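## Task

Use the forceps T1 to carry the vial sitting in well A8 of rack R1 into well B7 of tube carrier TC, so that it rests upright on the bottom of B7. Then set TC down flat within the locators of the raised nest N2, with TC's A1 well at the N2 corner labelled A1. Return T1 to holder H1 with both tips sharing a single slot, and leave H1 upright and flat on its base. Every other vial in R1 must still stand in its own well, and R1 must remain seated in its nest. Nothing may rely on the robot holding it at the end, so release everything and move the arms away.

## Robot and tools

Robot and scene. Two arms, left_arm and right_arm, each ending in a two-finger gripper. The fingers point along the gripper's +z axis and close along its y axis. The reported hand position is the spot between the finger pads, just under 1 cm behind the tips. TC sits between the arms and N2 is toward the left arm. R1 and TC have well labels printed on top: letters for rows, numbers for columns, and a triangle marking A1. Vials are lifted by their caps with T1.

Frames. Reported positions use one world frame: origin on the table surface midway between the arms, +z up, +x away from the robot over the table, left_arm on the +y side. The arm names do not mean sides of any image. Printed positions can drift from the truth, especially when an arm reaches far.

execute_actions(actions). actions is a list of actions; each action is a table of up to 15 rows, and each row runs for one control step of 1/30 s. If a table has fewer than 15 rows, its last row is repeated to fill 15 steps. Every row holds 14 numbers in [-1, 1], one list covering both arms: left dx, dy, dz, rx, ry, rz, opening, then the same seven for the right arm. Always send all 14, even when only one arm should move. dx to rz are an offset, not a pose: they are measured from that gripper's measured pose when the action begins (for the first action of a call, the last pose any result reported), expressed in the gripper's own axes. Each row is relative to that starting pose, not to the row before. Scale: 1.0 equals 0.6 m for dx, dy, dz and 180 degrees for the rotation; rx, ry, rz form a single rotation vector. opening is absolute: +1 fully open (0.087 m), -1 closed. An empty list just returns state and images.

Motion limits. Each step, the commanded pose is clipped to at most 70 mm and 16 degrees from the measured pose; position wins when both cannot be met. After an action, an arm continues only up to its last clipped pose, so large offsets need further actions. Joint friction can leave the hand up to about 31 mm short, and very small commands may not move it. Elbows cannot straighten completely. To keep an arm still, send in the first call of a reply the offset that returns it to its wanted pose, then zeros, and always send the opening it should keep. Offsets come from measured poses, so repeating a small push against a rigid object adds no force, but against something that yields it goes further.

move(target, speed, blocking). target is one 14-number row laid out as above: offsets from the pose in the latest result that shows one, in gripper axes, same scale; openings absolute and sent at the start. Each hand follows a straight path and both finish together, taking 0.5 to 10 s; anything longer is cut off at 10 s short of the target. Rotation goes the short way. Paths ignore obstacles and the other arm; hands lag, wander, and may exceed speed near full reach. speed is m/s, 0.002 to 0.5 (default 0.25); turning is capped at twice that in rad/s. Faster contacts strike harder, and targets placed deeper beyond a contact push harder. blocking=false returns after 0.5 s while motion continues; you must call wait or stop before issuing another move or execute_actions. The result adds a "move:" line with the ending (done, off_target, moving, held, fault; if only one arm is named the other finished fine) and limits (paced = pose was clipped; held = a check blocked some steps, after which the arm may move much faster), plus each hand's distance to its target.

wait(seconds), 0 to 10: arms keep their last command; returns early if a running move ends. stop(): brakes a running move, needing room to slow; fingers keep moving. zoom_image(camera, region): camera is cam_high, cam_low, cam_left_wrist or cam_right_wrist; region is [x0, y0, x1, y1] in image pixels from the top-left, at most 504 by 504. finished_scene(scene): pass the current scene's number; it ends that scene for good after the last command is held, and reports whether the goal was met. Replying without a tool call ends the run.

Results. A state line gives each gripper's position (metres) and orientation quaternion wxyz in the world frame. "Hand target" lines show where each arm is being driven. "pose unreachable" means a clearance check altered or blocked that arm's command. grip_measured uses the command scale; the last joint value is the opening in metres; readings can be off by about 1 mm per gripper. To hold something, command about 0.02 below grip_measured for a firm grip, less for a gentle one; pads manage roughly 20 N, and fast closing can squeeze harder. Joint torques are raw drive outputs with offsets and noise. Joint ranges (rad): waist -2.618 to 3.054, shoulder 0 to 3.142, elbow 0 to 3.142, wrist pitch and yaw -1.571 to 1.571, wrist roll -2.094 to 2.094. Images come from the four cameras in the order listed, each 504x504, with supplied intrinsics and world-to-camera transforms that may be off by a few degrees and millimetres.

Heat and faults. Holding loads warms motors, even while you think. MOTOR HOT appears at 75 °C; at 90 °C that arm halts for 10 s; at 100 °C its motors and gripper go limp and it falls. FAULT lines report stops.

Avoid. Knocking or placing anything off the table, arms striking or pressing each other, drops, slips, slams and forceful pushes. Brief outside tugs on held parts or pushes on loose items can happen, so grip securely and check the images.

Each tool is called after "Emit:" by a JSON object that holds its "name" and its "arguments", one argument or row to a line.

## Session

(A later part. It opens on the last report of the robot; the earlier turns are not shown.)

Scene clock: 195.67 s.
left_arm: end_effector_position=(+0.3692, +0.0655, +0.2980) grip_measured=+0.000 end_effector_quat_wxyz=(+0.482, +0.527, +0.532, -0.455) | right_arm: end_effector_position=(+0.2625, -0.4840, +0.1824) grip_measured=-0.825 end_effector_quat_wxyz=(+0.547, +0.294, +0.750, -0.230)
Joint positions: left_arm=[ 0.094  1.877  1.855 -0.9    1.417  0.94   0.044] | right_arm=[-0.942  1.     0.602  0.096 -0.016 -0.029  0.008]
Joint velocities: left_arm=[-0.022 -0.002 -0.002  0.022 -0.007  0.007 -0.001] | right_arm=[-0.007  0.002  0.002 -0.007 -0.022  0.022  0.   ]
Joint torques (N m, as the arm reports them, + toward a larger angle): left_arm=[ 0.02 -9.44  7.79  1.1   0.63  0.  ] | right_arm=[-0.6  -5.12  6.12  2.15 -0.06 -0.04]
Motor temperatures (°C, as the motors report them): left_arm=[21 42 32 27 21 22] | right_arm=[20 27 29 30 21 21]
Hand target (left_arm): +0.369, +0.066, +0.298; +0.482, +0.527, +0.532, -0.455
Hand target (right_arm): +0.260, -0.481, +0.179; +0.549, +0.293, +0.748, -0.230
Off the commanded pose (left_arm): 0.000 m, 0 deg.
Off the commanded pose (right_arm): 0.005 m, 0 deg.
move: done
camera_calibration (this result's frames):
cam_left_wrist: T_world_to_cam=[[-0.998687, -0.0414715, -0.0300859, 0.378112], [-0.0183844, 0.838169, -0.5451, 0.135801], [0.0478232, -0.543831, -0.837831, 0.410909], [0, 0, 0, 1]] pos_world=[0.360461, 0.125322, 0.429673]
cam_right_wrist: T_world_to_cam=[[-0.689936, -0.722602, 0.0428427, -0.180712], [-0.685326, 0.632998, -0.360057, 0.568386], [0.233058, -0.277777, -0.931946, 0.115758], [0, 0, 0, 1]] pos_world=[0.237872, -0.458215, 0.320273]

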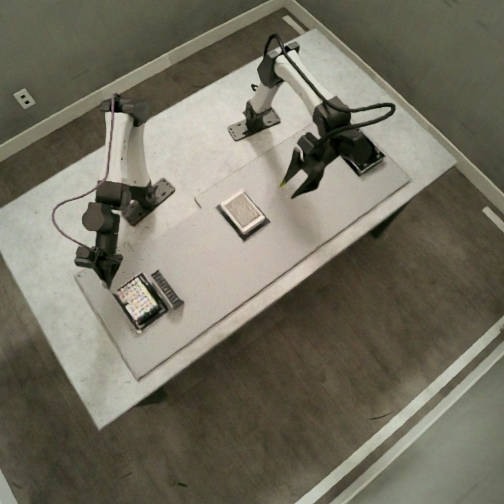

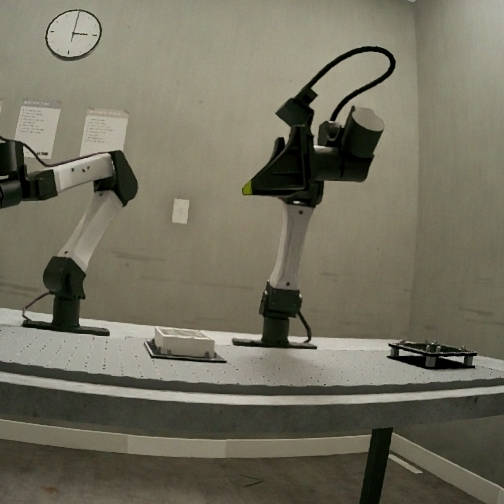

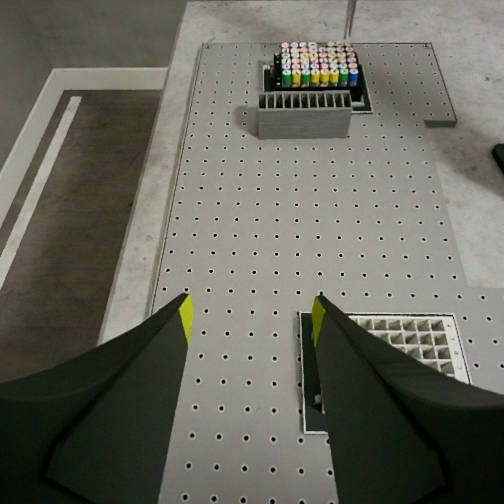

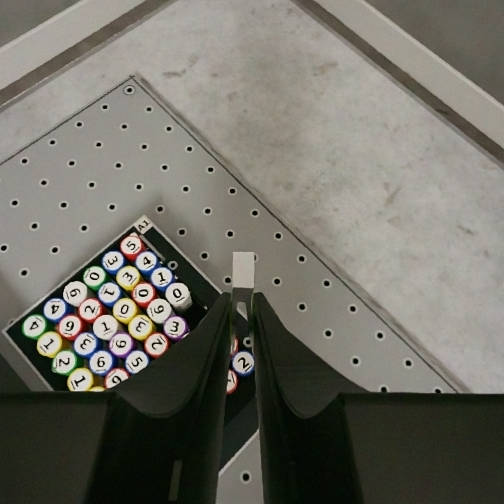

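Emit:
{"name": "move", "arguments": {
  "target": [0,0,0,0,0,0,0, 0.012,0,0.0,0,0.008,0,-0.825],
  "speed": 0.01
}}

Emit:
{"name": "zoom_image", "arguments": {
  "camera": "cam_left_wrist",
  "region": [300,0,400,100]
}}

Emit:
{"name": "zoom_image", "arguments": {
  "camera": "cam_right_wrist",
  "region": [180,270,304,394]
}}

Scene clock: 197.73 s.
left_arm: end_effector_position=(+0.3692, +0.0655, +0.2980) grip_measured=+0.000 end_effector_quat_wxyz=(+0.482, +0.527, +0.532, -0.455) | right_arm: end_effector_position=(+0.2627, -0.4841, +0.1828) grip_measured=-0.825 end_effector_quat_wxyz=(+0.547, +0.293, +0.749, -0.230)
Joint positions: left_arm=[ 0.094  1.877  1.855 -0.9    1.417  0.94   0.044] | right_arm=[-0.942  1.     0.602  0.097 -0.016 -0.029  0.008]
Joint velocities: left_arm=[-0.002 -0.002  0.007 -0.081 -0.022  0.051  0.001] | right_arm=[ 0.017 -0.012 -0.017 -0.037  0.037  0.007  0.001]
Joint torques (N m, as the arm reports them, + toward a larger angle): left_arm=[ 0.06 -9.45  7.66  1.12  0.61  0.04] | right_arm=[-0.55 -2.93  8.09  1.86 -0.08 -0.05]
Motor temperatures (°C, as the motors report them): left_arm=[21 42 32 27 21 22] | right_arm=[20 27 29 30 21 21]
Hand target (left_arm): +0.369, +0.066, +0.298; +0.482, +0.527, +0.532, -0.455
Hand target (right_arm): +0.261, -0.483, +0.176; +0.537, +0.296, +0.756, -0.226
Off the commanded pose (left_arm): 0.000 m, 0 deg.
Off the commanded pose (right_arm): 0.008 m, 2 deg.
move: done
camera_calibration (this result's frames):
cam_left_wrist: T_world_to_cam=[[-0.998687, -0.0414715, -0.0300859, 0.378112], [-0.0183844, 0.838169, -0.5451, 0.135801], [0.0478232, -0.543831, -0.837831, 0.410909], [0, 0, 0, 1]] pos_world=[0.360461, 0.125322, 0.429673]
cam_right_wrist: T_world_to_cam=[[-0.689982, -0.722555, 0.0428812, -0.180703], [-0.684938, 0.632608, -0.361479, 0.568641], [0.234061, -0.278785, -0.931394, 0.115164], [0, 0, 0, 1]] pos_world=[0.237846, -0.458189, 0.320564]

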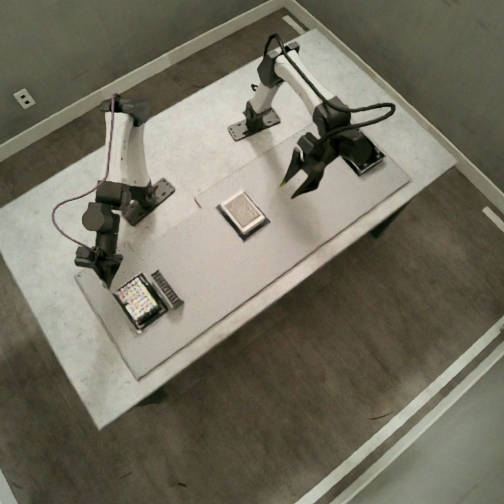

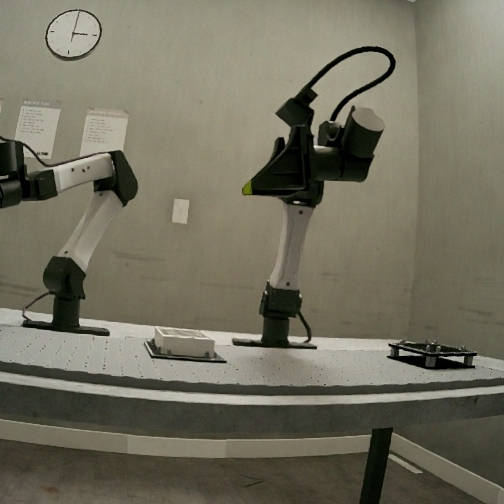

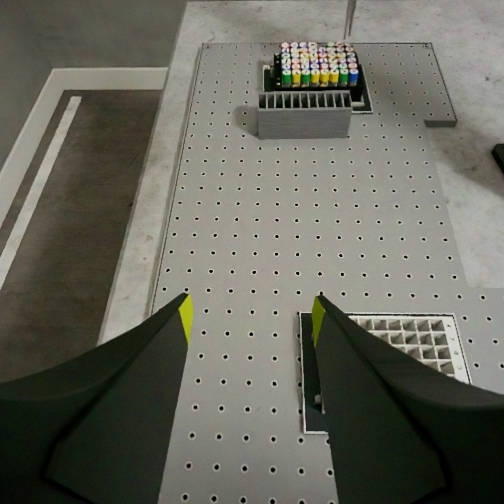

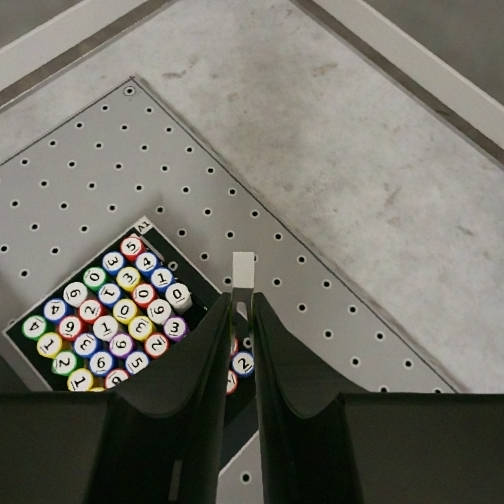

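Region (300, 0, 400, 100) of cam_left_wrist's 504x504 image, scaled by 5.040, with more detail than that image has.

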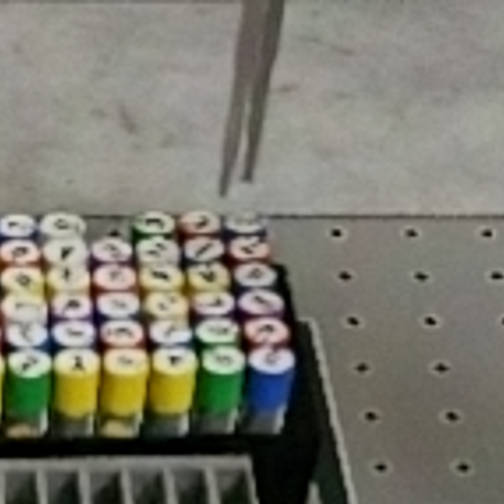

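Region (180, 270, 304, 394) of cam_right_wrist's 504x504 image, scaled by 4.065, with more detail than that image has.

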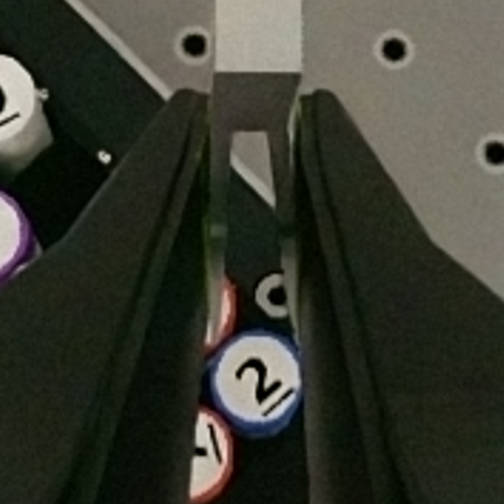

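Emit:
{"name": "move", "arguments": {
  "target": [0,0,0,0,0,0,0, 0.025,0,0.0,0,0.012,0,-0.825],
  "speed": 0.01
}}

Emit:
{"name": "zoom_image", "arguments": {
  "camera": "cam_left_wrist",
  "region": [300,0,400,100]
}}

Emit:
{"name": "zoom_image", "arguments": {
  "camera": "cam_right_wrist",
  "region": [180,270,304,394]
}}

Scene clock: 200.33 s.
left_arm: end_effector_position=(+0.3692, +0.0655, +0.2980) grip_measured=+0.000 end_effector_quat_wxyz=(+0.482, +0.527, +0.532, -0.455) | right_arm: end_effector_position=(+0.2627, -0.4841, +0.1828) grip_measured=-0.825 end_effector_quat_wxyz=(+0.547, +0.293, +0.749, -0.230)
Joint positions: left_arm=[ 0.094  1.877  1.855 -0.9    1.417  0.94   0.044] | right_arm=[-0.942  1.     0.602  0.097 -0.016 -0.029  0.008]
Joint velocities: left_arm=[-0.002  0.012 -0.012  0.051 -0.022 -0.022 -0.001] | right_arm=[ 0.002 -0.002 -0.002  0.022  0.007 -0.022 -0.001]
Joint torques (N m, as the arm reports them, + toward a larger angle): left_arm=[ 0.06 -9.47  7.71  1.11  0.64  0.  ] | right_arm=[-0.73 -2.72  6.58  1.87 -0.07 -0.04]
Motor temperatures (°C, as the motors report them): left_arm=[21 42 32 27 21 22] | right_arm=[20 27 29 30 21 21]
Hand target (left_arm): +0.369, +0.066, +0.298; +0.482, +0.527, +0.532, -0.455
Hand target (right_arm): +0.259, -0.481, +0.169; +0.533, +0.298, +0.759, -0.224
Off the commanded pose (left_arm): 0.000 m, 0 deg.
Off the commanded pose (right_arm): 0.015 m, 2 deg.
move: off_target (right_arm)
camera_calibration (this result's frames):
cam_left_wrist: T_world_to_cam=[[-0.998687, -0.0414715, -0.0300859, 0.378112], [-0.0183844, 0.838169, -0.5451, 0.135801], [0.0478232, -0.543831, -0.837831, 0.410909], [0, 0, 0, 1]] pos_world=[0.360461, 0.125322, 0.429673]
cam_right_wrist: T_world_to_cam=[[-0.689982, -0.722555, 0.0428812, -0.180703], [-0.684938, 0.632608, -0.361479, 0.568641], [0.234061, -0.278785, -0.931394, 0.115164], [0, 0, 0, 1]] pos_world=[0.237846, -0.458189, 0.320564]

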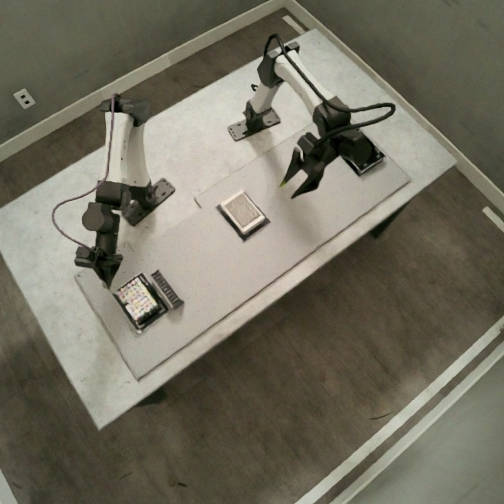

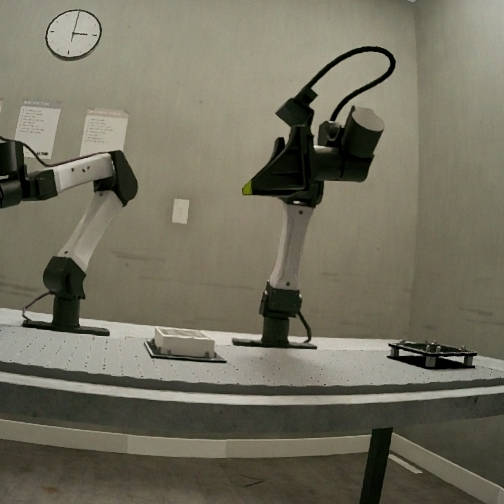

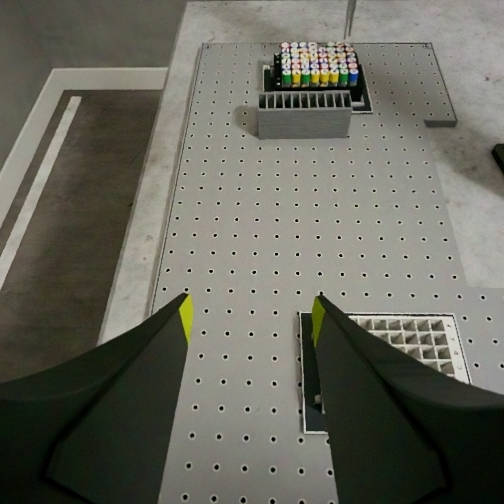

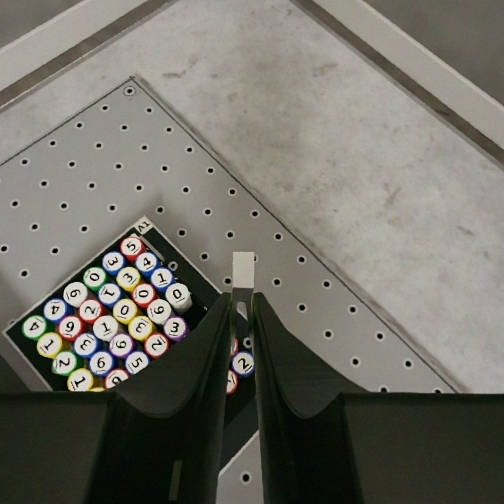

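Region (300, 0, 400, 100) of cam_left_wrist's 504x504 image, scaled by 5.040, with more detail than that image has.

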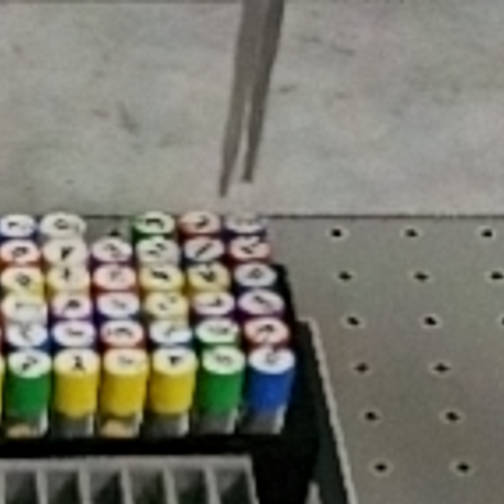

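Region (180, 270, 304, 394) of cam_right_wrist's 504x504 image, scaled by 4.065, with more detail than that image has.

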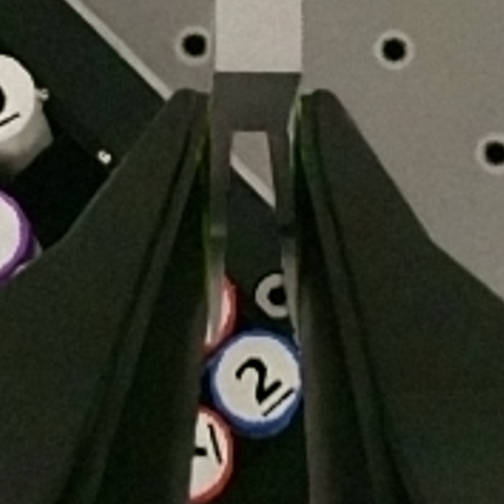

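Emit:
{"name": "move", "arguments": {
  "target": [0,0,0,0,0,0,0, -0.048,0,-0.016,0,0,0,-0.83],
  "speed": 0.02
}}

Emit:
{"name": "move", "arguments": {
  "target": [0,0,0,0,0,0,0, 0.045,0,0.0,0,0.002,0,-0.825],
  "speed": 0.02
}}

Emit:
{"name": "zoom_image", "arguments": {
  "camera": "cam_left_wrist",
  "region": [300,0,400,100]
}}

Emit:
{"name": "zoom_image", "arguments": {
  "camera": "cam_right_wrist",
  "region": [180,270,304,394]
}}

Scene clock: 202.60 s.
left_arm: end_effector_position=(+0.3692, +0.0655, +0.2980) grip_measured=+0.000 end_effector_quat_wxyz=(+0.482, +0.527, +0.532, -0.455) | right_arm: end_effector_position=(+0.2637, -0.4852, +0.2040) grip_measured=-0.829 end_effector_quat_wxyz=(+0.544, +0.294, +0.752, -0.228)
Joint positions: left_arm=[ 0.094  1.877  1.855 -0.9    1.417  0.94   0.044] | right_arm=[-0.942  1.     0.696 -0.006 -0.016 -0.029  0.007]
Joint velocities: left_arm=[-0.017 -0.002 -0.007 -0.007 -0.037 -0.081 -0.001] | right_arm=[ 0.007 -0.002  0.007 -0.066  0.007 -0.022  0.001]
Joint torques (N m, as the arm reports them, + toward a larger angle): left_arm=[-0.01 -9.42  7.69  1.09  0.61  0.03] | right_arm=[-0.39 -4.65 10.08  1.79 -0.05 -0.03]
Motor temperatures (°C, as the motors report them): left_arm=[21 42 32 27 21 22] | right_arm=[20 27 29 30 21 21]
Hand target (left_arm): +0.369, +0.066, +0.298; +0.482, +0.527, +0.532, -0.455
Hand target (right_arm): +0.263, -0.483, +0.213; +0.548, +0.293, +0.749, -0.230
Off the commanded pose (left_arm): 0.000 m, 0 deg.
Off the commanded pose (right_arm): 0.009 m, 1 deg.
move: done
camera_calibration (this result's frames):
cam_left_wrist: T_world_to_cam=[[-0.998687, -0.0414715, -0.0300859, 0.378112], [-0.0183844, 0.838169, -0.5451, 0.135801], [0.0478232, -0.543831, -0.837831, 0.410909], [0, 0, 0, 1]] pos_world=[0.360461, 0.125322, 0.429673]
cam_right_wrist: T_world_to_cam=[[-0.689694, -0.722844, 0.0426387, -0.18182], [-0.68734, 0.635021, -0.352578, 0.577714], [0.227783, -0.272479, -0.93481, 0.139846], [0, 0, 0, 1]] pos_world=[0.239831, -0.460183, 0.342172]

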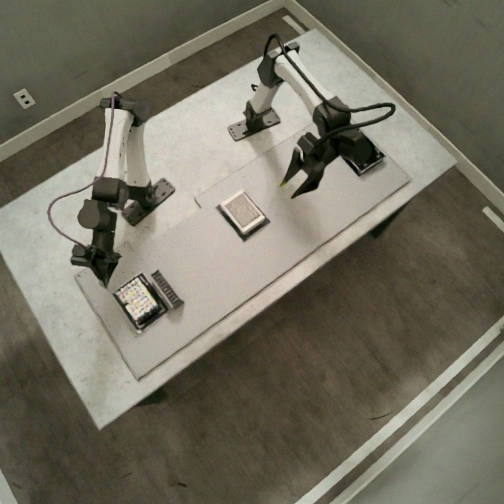

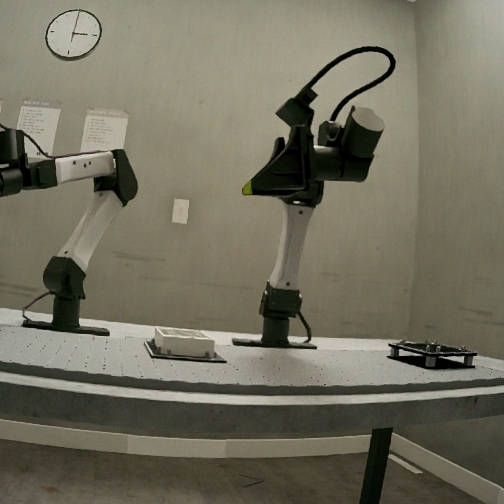

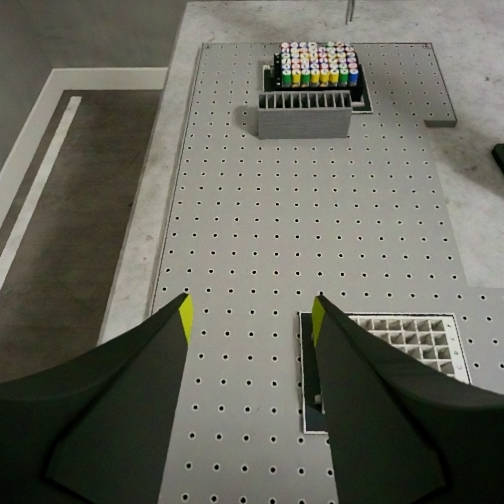

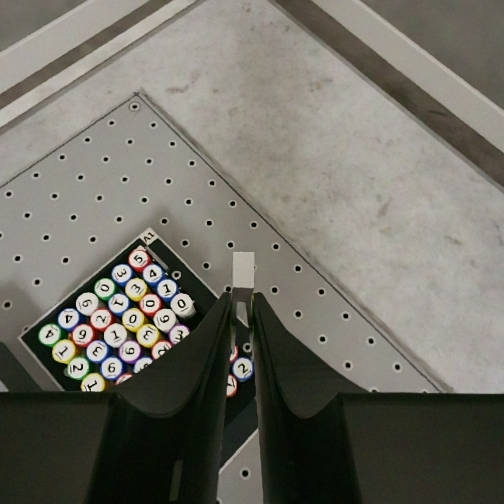

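Scene clock: 204.17 s.
left_arm: end_effector_position=(+0.3692, +0.0655, +0.2980) grip_measured=+0.000 end_effector_quat_wxyz=(+0.482, +0.527, +0.532, -0.455) | right_arm: end_effector_position=(+0.2607, -0.4822, +0.1799) grip_measured=-0.825 end_effector_quat_wxyz=(+0.537, +0.296, +0.757, -0.225)
Joint positions: left_arm=[ 0.094  1.877  1.855 -0.9    1.417  0.94   0.044] | right_arm=[-0.942  1.     0.616  0.056 -0.016 -0.029  0.008]
Joint velocities: left_arm=[ 0.012  0.012  0.007  0.022 -0.007 -0.022  0.   ] | right_arm=[-0.002 -0.002 -0.007  0.051 -0.007 -0.022  0.001]
Joint torques (N m, as the arm reports them, + toward a larger angle): left_arm=[ 0.11 -9.48  7.82  1.09  0.61  0.01] | right_arm=[-0.75 -5.19  6.06  2.09 -0.04 -0.09]
Motor temperatures (°C, as the motors report them): left_arm=[21 42 32 27 21 22] | right_arm=[20 27 29 30 21 21]
Hand target (left_arm): +0.369, +0.066, +0.298; +0.482, +0.527, +0.532, -0.455
Hand target (right_arm): +0.258, -0.480, +0.178; +0.541, +0.295, +0.754, -0.227
Off the commanded pose (left_arm): 0.000 m, 0 deg.
Off the commanded pose (right_arm): 0.004 m, 1 deg.
move: done
camera_calibration (this result's frames):
cam_left_wrist: T_world_to_cam=[[-0.998687, -0.0414715, -0.0300859, 0.378112], [-0.0183844, 0.838169, -0.5451, 0.135801], [0.0478232, -0.543831, -0.837831, 0.410909], [0, 0, 0, 1]] pos_world=[0.360461, 0.125322, 0.429673]
cam_right_wrist: T_world_to_cam=[[-0.689146, -0.723394, 0.0421622, -0.181006], [-0.691785, 0.639485, -0.3354, 0.565486], [0.215665, -0.260307, -0.941132, 0.12898], [0, 0, 0, 1]] pos_world=[0.238638, -0.458985, 0.318683]

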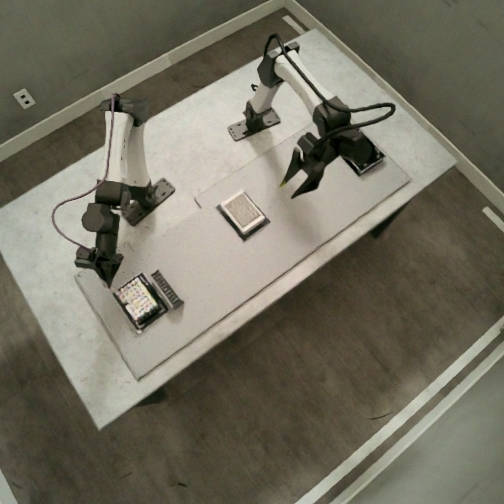

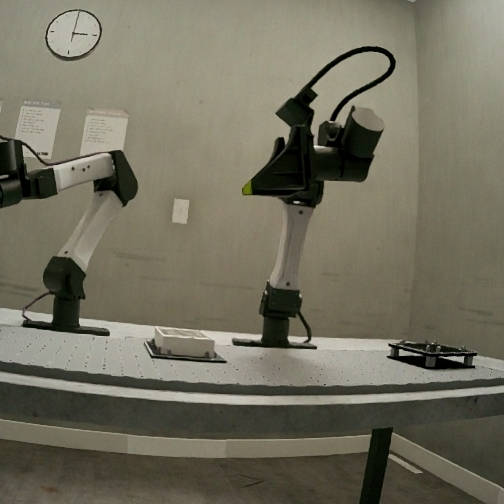

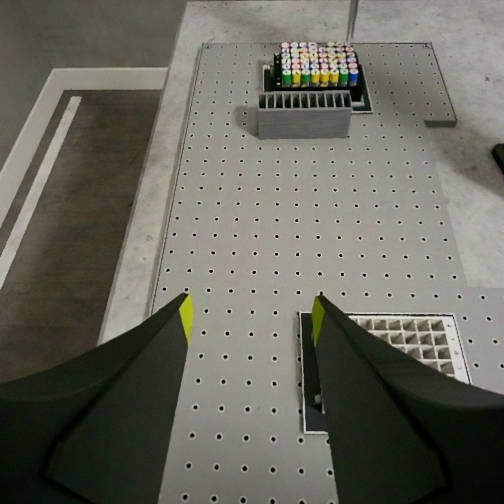

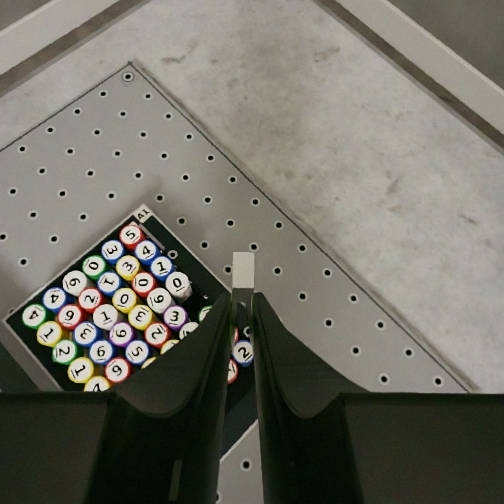

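Region (300, 0, 400, 100) of cam_left_wrist's 504x504 image, scaled by 5.040, with more detail than that image has.

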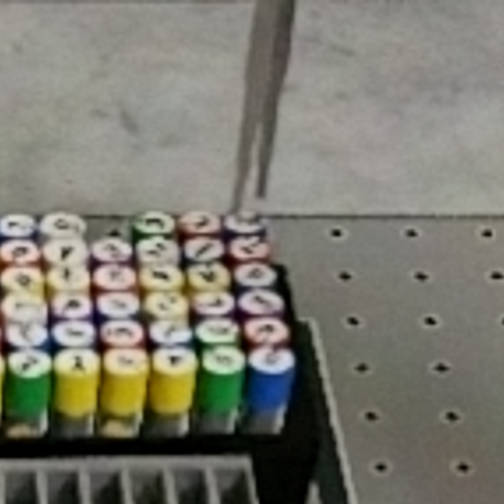

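Region (180, 270, 304, 394) of cam_right_wrist's 504x504 image, scaled by 4.065, with more detail than that image has.

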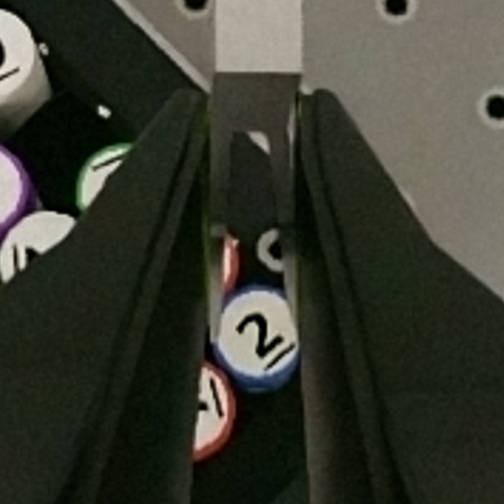

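Continue the same direction.

Emit:
{"name": "move", "arguments": {
  "target": [0,0,0,0,0,0,0, 0.026,0,0.0,0,0,0,-0.825],
  "speed": 0.015
}}

Emit:
{"name": "zoom_image", "arguments": {
  "camera": "cam_left_wrist",
  "region": [300,0,400,100]
}}

Emit:
{"name": "zoom_image", "arguments": {
  "camera": "cam_right_wrist",
  "region": [180,270,304,394]
}}

Scene clock: 205.93 s.
left_arm: end_effector_position=(+0.3692, +0.0655, +0.2980) grip_measured=+0.000 end_effector_quat_wxyz=(+0.482, +0.527, +0.532, -0.455) | right_arm: end_effector_position=(+0.2609, -0.4823, +0.1744) grip_measured=-0.825 end_effector_quat_wxyz=(+0.542, +0.295, +0.753, -0.228)
Joint positions: left_arm=[ 0.094  1.877  1.855 -0.9    1.417  0.94   0.044] | right_arm=[-0.942  1.     0.582  0.104 -0.016 -0.029  0.008]
Joint velocities: left_arm=[-0.002  0.012  0.007 -0.022 -0.022  0.007  0.   ] | right_arm=[-0.022  0.002 -0.012 -0.007 -0.022 -0.007  0.   ]
Joint torques (N m, as the arm reports them, + toward a larger angle): left_arm=[ 0.11 -9.56  7.73  1.07  0.6   0.02] | right_arm=[-0.84 -4.18  5.91  2.01 -0.05 -0.05]
Motor temperatures (°C, as the motors report them): left_arm=[21 42 32 27 21 22] | right_arm=[20 27 29 30 21 21]
Hand target (left_arm): +0.369, +0.066, +0.298; +0.482, +0.527, +0.532, -0.455
Hand target (right_arm): +0.257, -0.479, +0.165; +0.537, +0.297, +0.757, -0.225
Off the commanded pose (left_arm): 0.000 m, 0 deg.
Off the commanded pose (right_arm): 0.011 m, 1 deg.
move: off_target (right_arm)
camera_calibration (this result's frames):
cam_left_wrist: T_world_to_cam=[[-0.998687, -0.0414715, -0.0300859, 0.378112], [-0.0183844, 0.838169, -0.5451, 0.135801], [0.0478232, -0.543831, -0.837831, 0.410909], [0, 0, 0, 1]] pos_world=[0.360461, 0.125322, 0.429673]
cam_right_wrist: T_world_to_cam=[[-0.689545, -0.722994, 0.0425111, -0.180541], [-0.688566, 0.636252, -0.347937, 0.563592], [0.224509, -0.26919, -0.936553, 0.116289], [0, 0, 0, 1]] pos_world=[0.237472, -0.457813, 0.31268]

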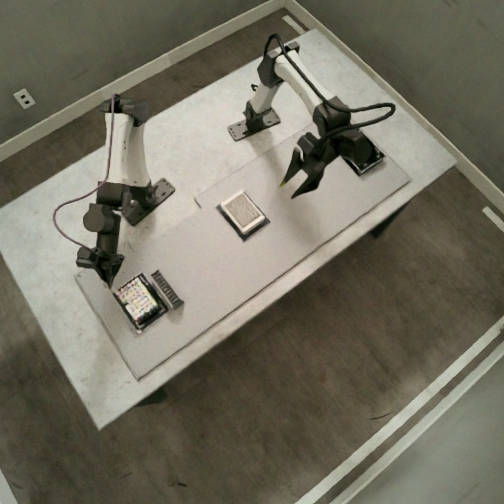

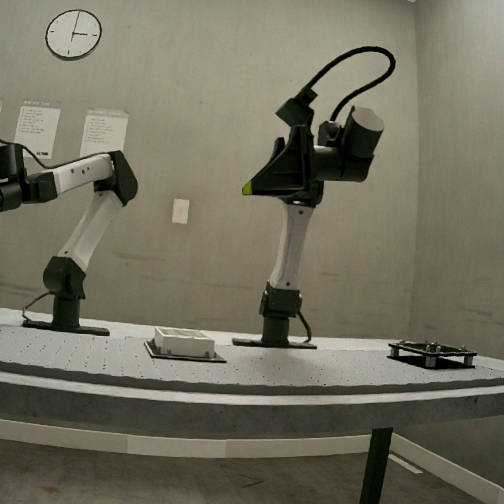

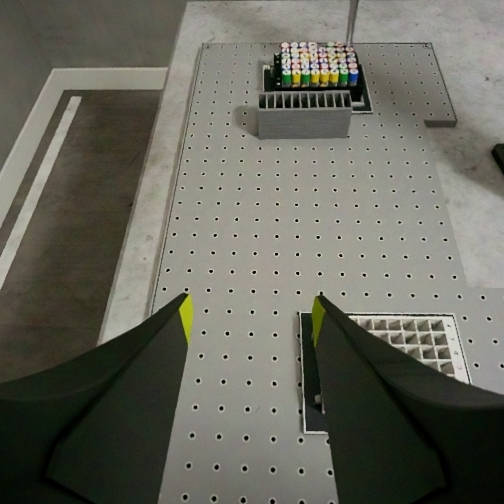

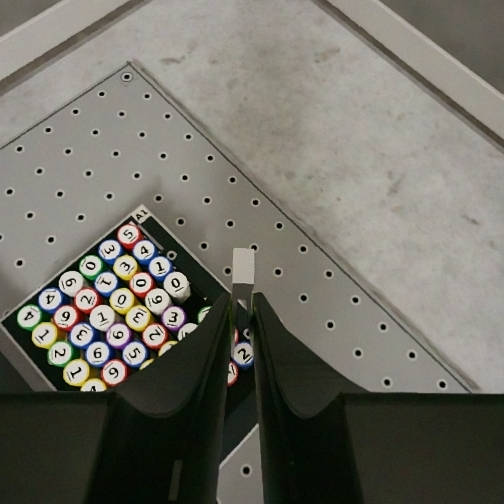

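Region (300, 0, 400, 100) of cam_left_wrist's 504x504 image, scaled by 5.040, with more detail than that image has.

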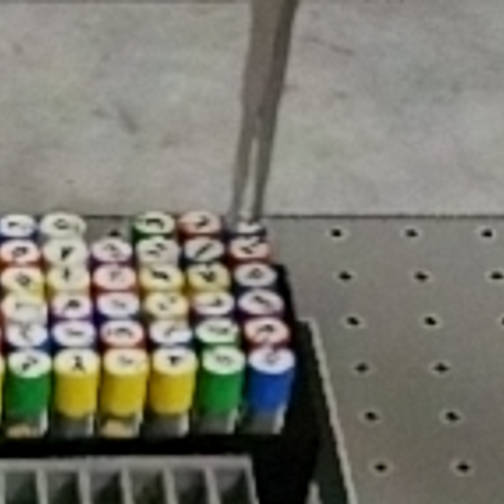

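Region (180, 270, 304, 394) of cam_right_wrist's 504x504 image, scaled by 4.065, with more detail than that image has.

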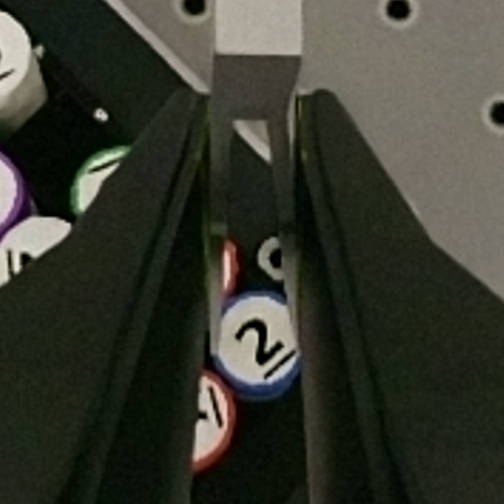

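Emit:
{"name": "move", "arguments": {
  "target": [0,0,0,0,0,0,0, 0.035,0,-0.006,0,0.004,0,-0.818],
  "speed": 0.015
}}

Emit:
{"name": "zoom_image", "arguments": {
  "camera": "cam_left_wrist",
  "region": [300,0,400,100]
}}

Emit:
{"name": "zoom_image", "arguments": {
  "camera": "cam_right_wrist",
  "region": [180,270,304,394]
}}

Scene clock: 208.43 s.
left_arm: end_effector_position=(+0.3692, +0.0655, +0.2980) grip_measured=+0.000 end_effector_quat_wxyz=(+0.482, +0.527, +0.532, -0.455) | right_arm: end_effector_position=(+0.2604, -0.4818, +0.1668) grip_measured=-0.818 end_effector_quat_wxyz=(+0.546, +0.294, +0.750, -0.229)
Joint positions: left_arm=[ 0.094  1.877  1.855 -0.9    1.417  0.94   0.044] | right_arm=[-0.942  1.     0.541  0.156 -0.016 -0.029  0.008]
Joint velocities: left_arm=[-0.002  0.012 -0.012 -0.007 -0.007  0.007 -0.001] | right_arm=[ 0.002 -0.007 -0.007  0.037 -0.051  0.007 -0.001]
Joint torques (N m, as the arm reports them, + toward a larger angle): left_arm=[ 0.06 -9.48  7.86  1.06  0.6   0.02] | right_arm=[-0.79 -5.    5.52  1.9  -0.09 -0.04]
Motor temperatures (°C, as the motors report them): left_arm=[21 43 32 27 21 22] | right_arm=[20 27 29 30 21 21]
Hand target (left_arm): +0.369, +0.066, +0.298; +0.482, +0.527, +0.532, -0.455
Hand target (right_arm): +0.254, -0.476, +0.156; +0.537, +0.296, +0.757, -0.226
Off the commanded pose (left_arm): 0.000 m, 0 deg.
Off the commanded pose (right_arm): 0.015 m, 1 deg.
move: off_target (right_arm)
camera_calibration (this result's frames):
cam_left_wrist: T_world_to_cam=[[-0.998687, -0.0414715, -0.0300859, 0.378112], [-0.0183844, 0.838169, -0.5451, 0.135801], [0.0478232, -0.543831, -0.837831, 0.410909], [0, 0, 0, 1]] pos_world=[0.360461, 0.125322, 0.429673]
cam_right_wrist: T_world_to_cam=[[-0.68989, -0.722648, 0.042804, -0.179991], [-0.685713, 0.633387, -0.358634, 0.559926], [0.232055, -0.276769, -0.932496, 0.103119], [0, 0, 0, 1]] pos_world=[0.235846, -0.456179, 0.304671]

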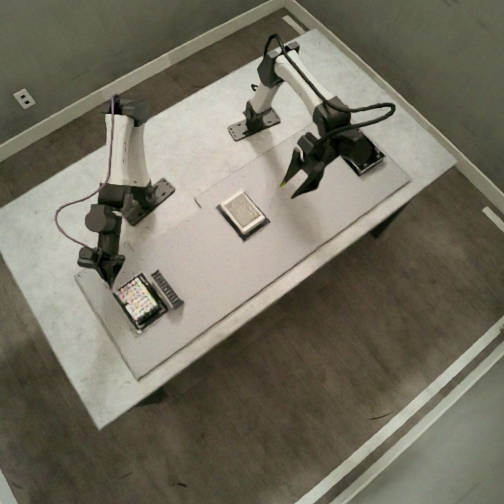

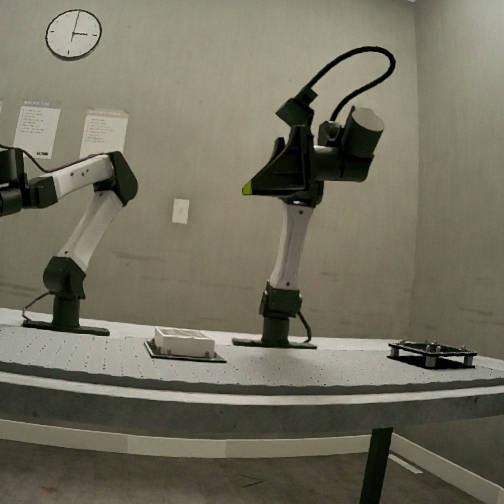

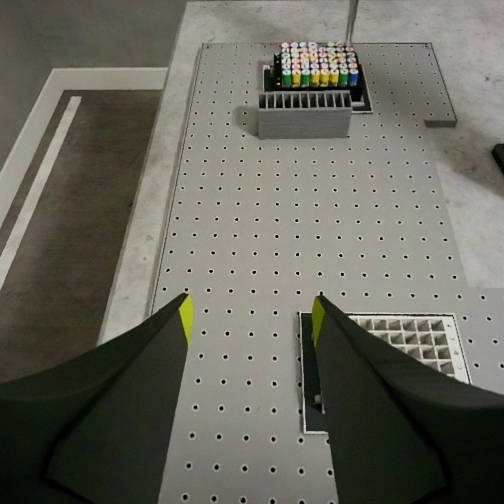

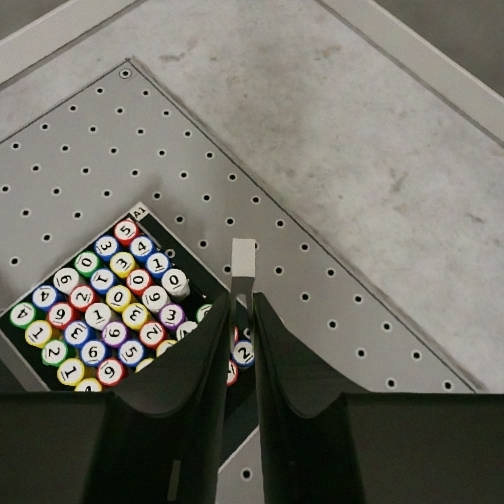

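Region (300, 0, 400, 100) of cam_left_wrist's 504x504 image, scaled by 5.040, with more detail than that image has.

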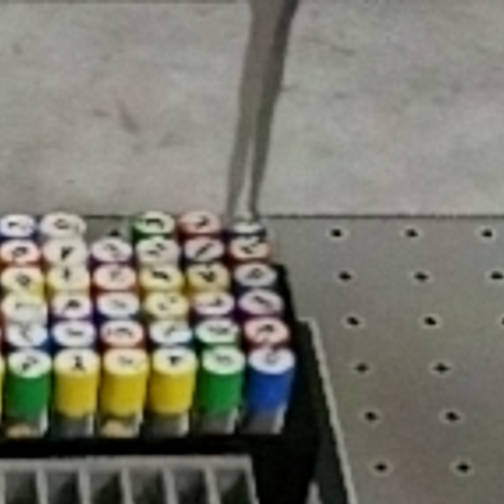

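Region (180, 270, 304, 394) of cam_right_wrist's 504x504 image, scaled by 4.065, with more detail than that image has.

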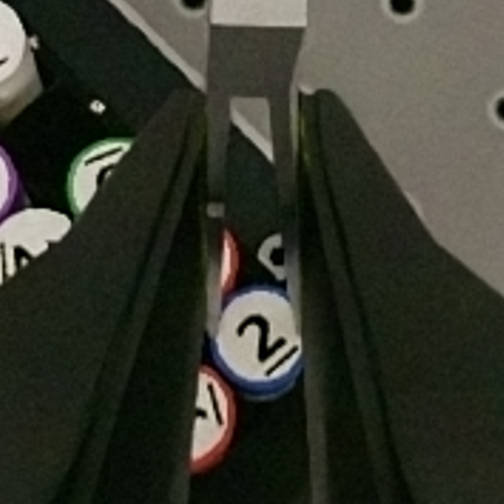

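Emit:
{"name": "move", "arguments": {
  "target": [0,0,0,0,0,0,0, 0.005,0.02,0,0,0,0,-0.818],
  "speed": 0.01
}}

Emit:
{"name": "zoom_image", "arguments": {
  "camera": "cam_right_wrist",
  "region": [180,270,304,394]
}}

Scene clock: 210.33 s.
left_arm: end_effector_position=(+0.3692, +0.0655, +0.2980) grip_measured=+0.000 end_effector_quat_wxyz=(+0.482, +0.527, +0.532, -0.455) | right_arm: end_effector_position=(+0.2677, -0.4744, +0.1671) grip_measured=-0.818 end_effector_quat_wxyz=(+0.546, +0.290, +0.751, -0.231)
Joint positions: left_arm=[ 0.094  1.877  1.855 -0.9    1.417  0.94   0.044] | right_arm=[-0.89   1.     0.541  0.158  0.031 -0.021  0.008]
Joint velocities: left_arm=[ 0.007 -0.007  0.002 -0.022  0.007 -0.066  0.   ] | right_arm=[-0.012 -0.012 -0.002 -0.007  0.037  0.007  0.001]
Joint torques (N m, as the arm reports them, + toward a larger angle): left_arm=[ 0.13 -9.35  7.68  1.06  0.59  0.02] | right_arm=[ 0.23 -3.27  7.34  2.06 -0.01  0.08]
Motor temperatures (°C, as the motors report them): left_arm=[21 43 32 27 21 22] | right_arm=[20 27 29 30 21 21]
Hand target (left_arm): +0.369, +0.066, +0.298; +0.482, +0.527, +0.532, -0.455
Hand target (right_arm): +0.268, -0.473, +0.164; +0.546, +0.294, +0.750, -0.229
Off the commanded pose (left_arm): 0.000 m, 0 deg.
Off the commanded pose (right_arm): 0.004 m, 0 deg.
move: done
camera_calibration (this result's frames):
cam_left_wrist: T_world_to_cam=[[-0.998687, -0.0414715, -0.0300859, 0.378112], [-0.0183844, 0.838169, -0.5451, 0.135801], [0.0478232, -0.543831, -0.837831, 0.410909], [0, 0, 0, 1]] pos_world=[0.360461, 0.125322, 0.429673]
cam_right_wrist: T_world_to_cam=[[-0.685802, -0.726137, 0.0489892, -0.173379], [-0.690269, 0.627638, -0.359999, 0.559111], [0.230661, -0.280704, -0.931666, 0.10218], [0, 0, 0, 1]] pos_world=[0.243464, -0.448133, 0.304971]

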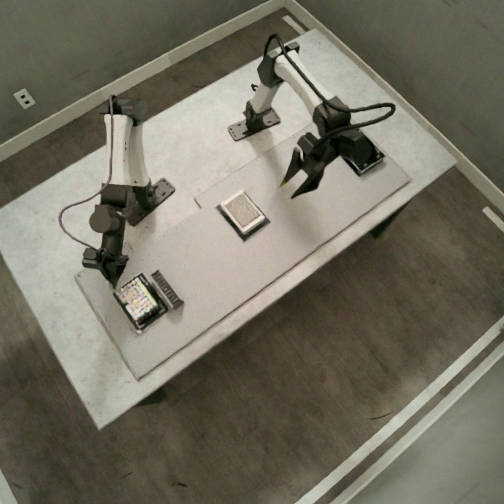

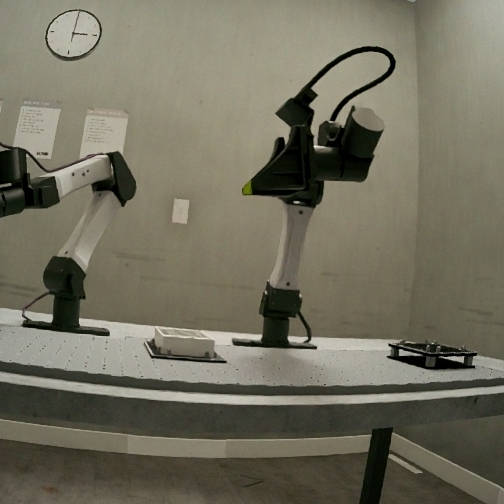

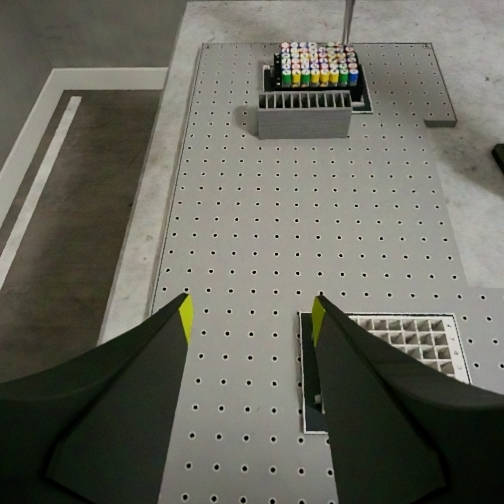

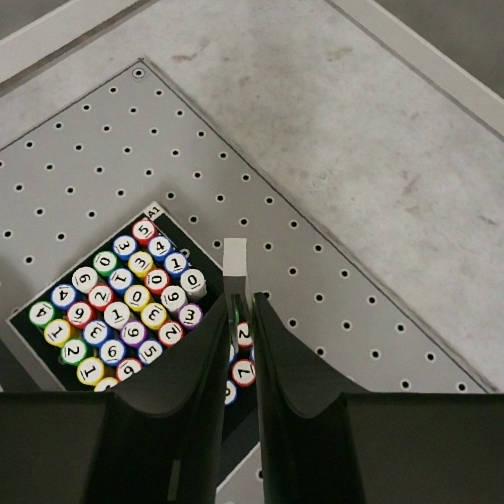

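Region (180, 270, 304, 394) of cam_right_wrist's 504x504 image, scaled by 4.065, with more detail than that image has.

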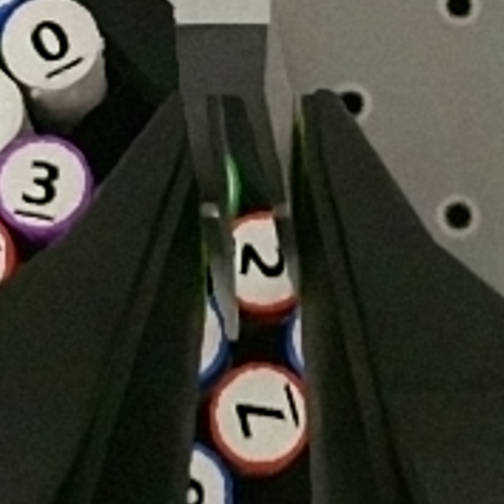

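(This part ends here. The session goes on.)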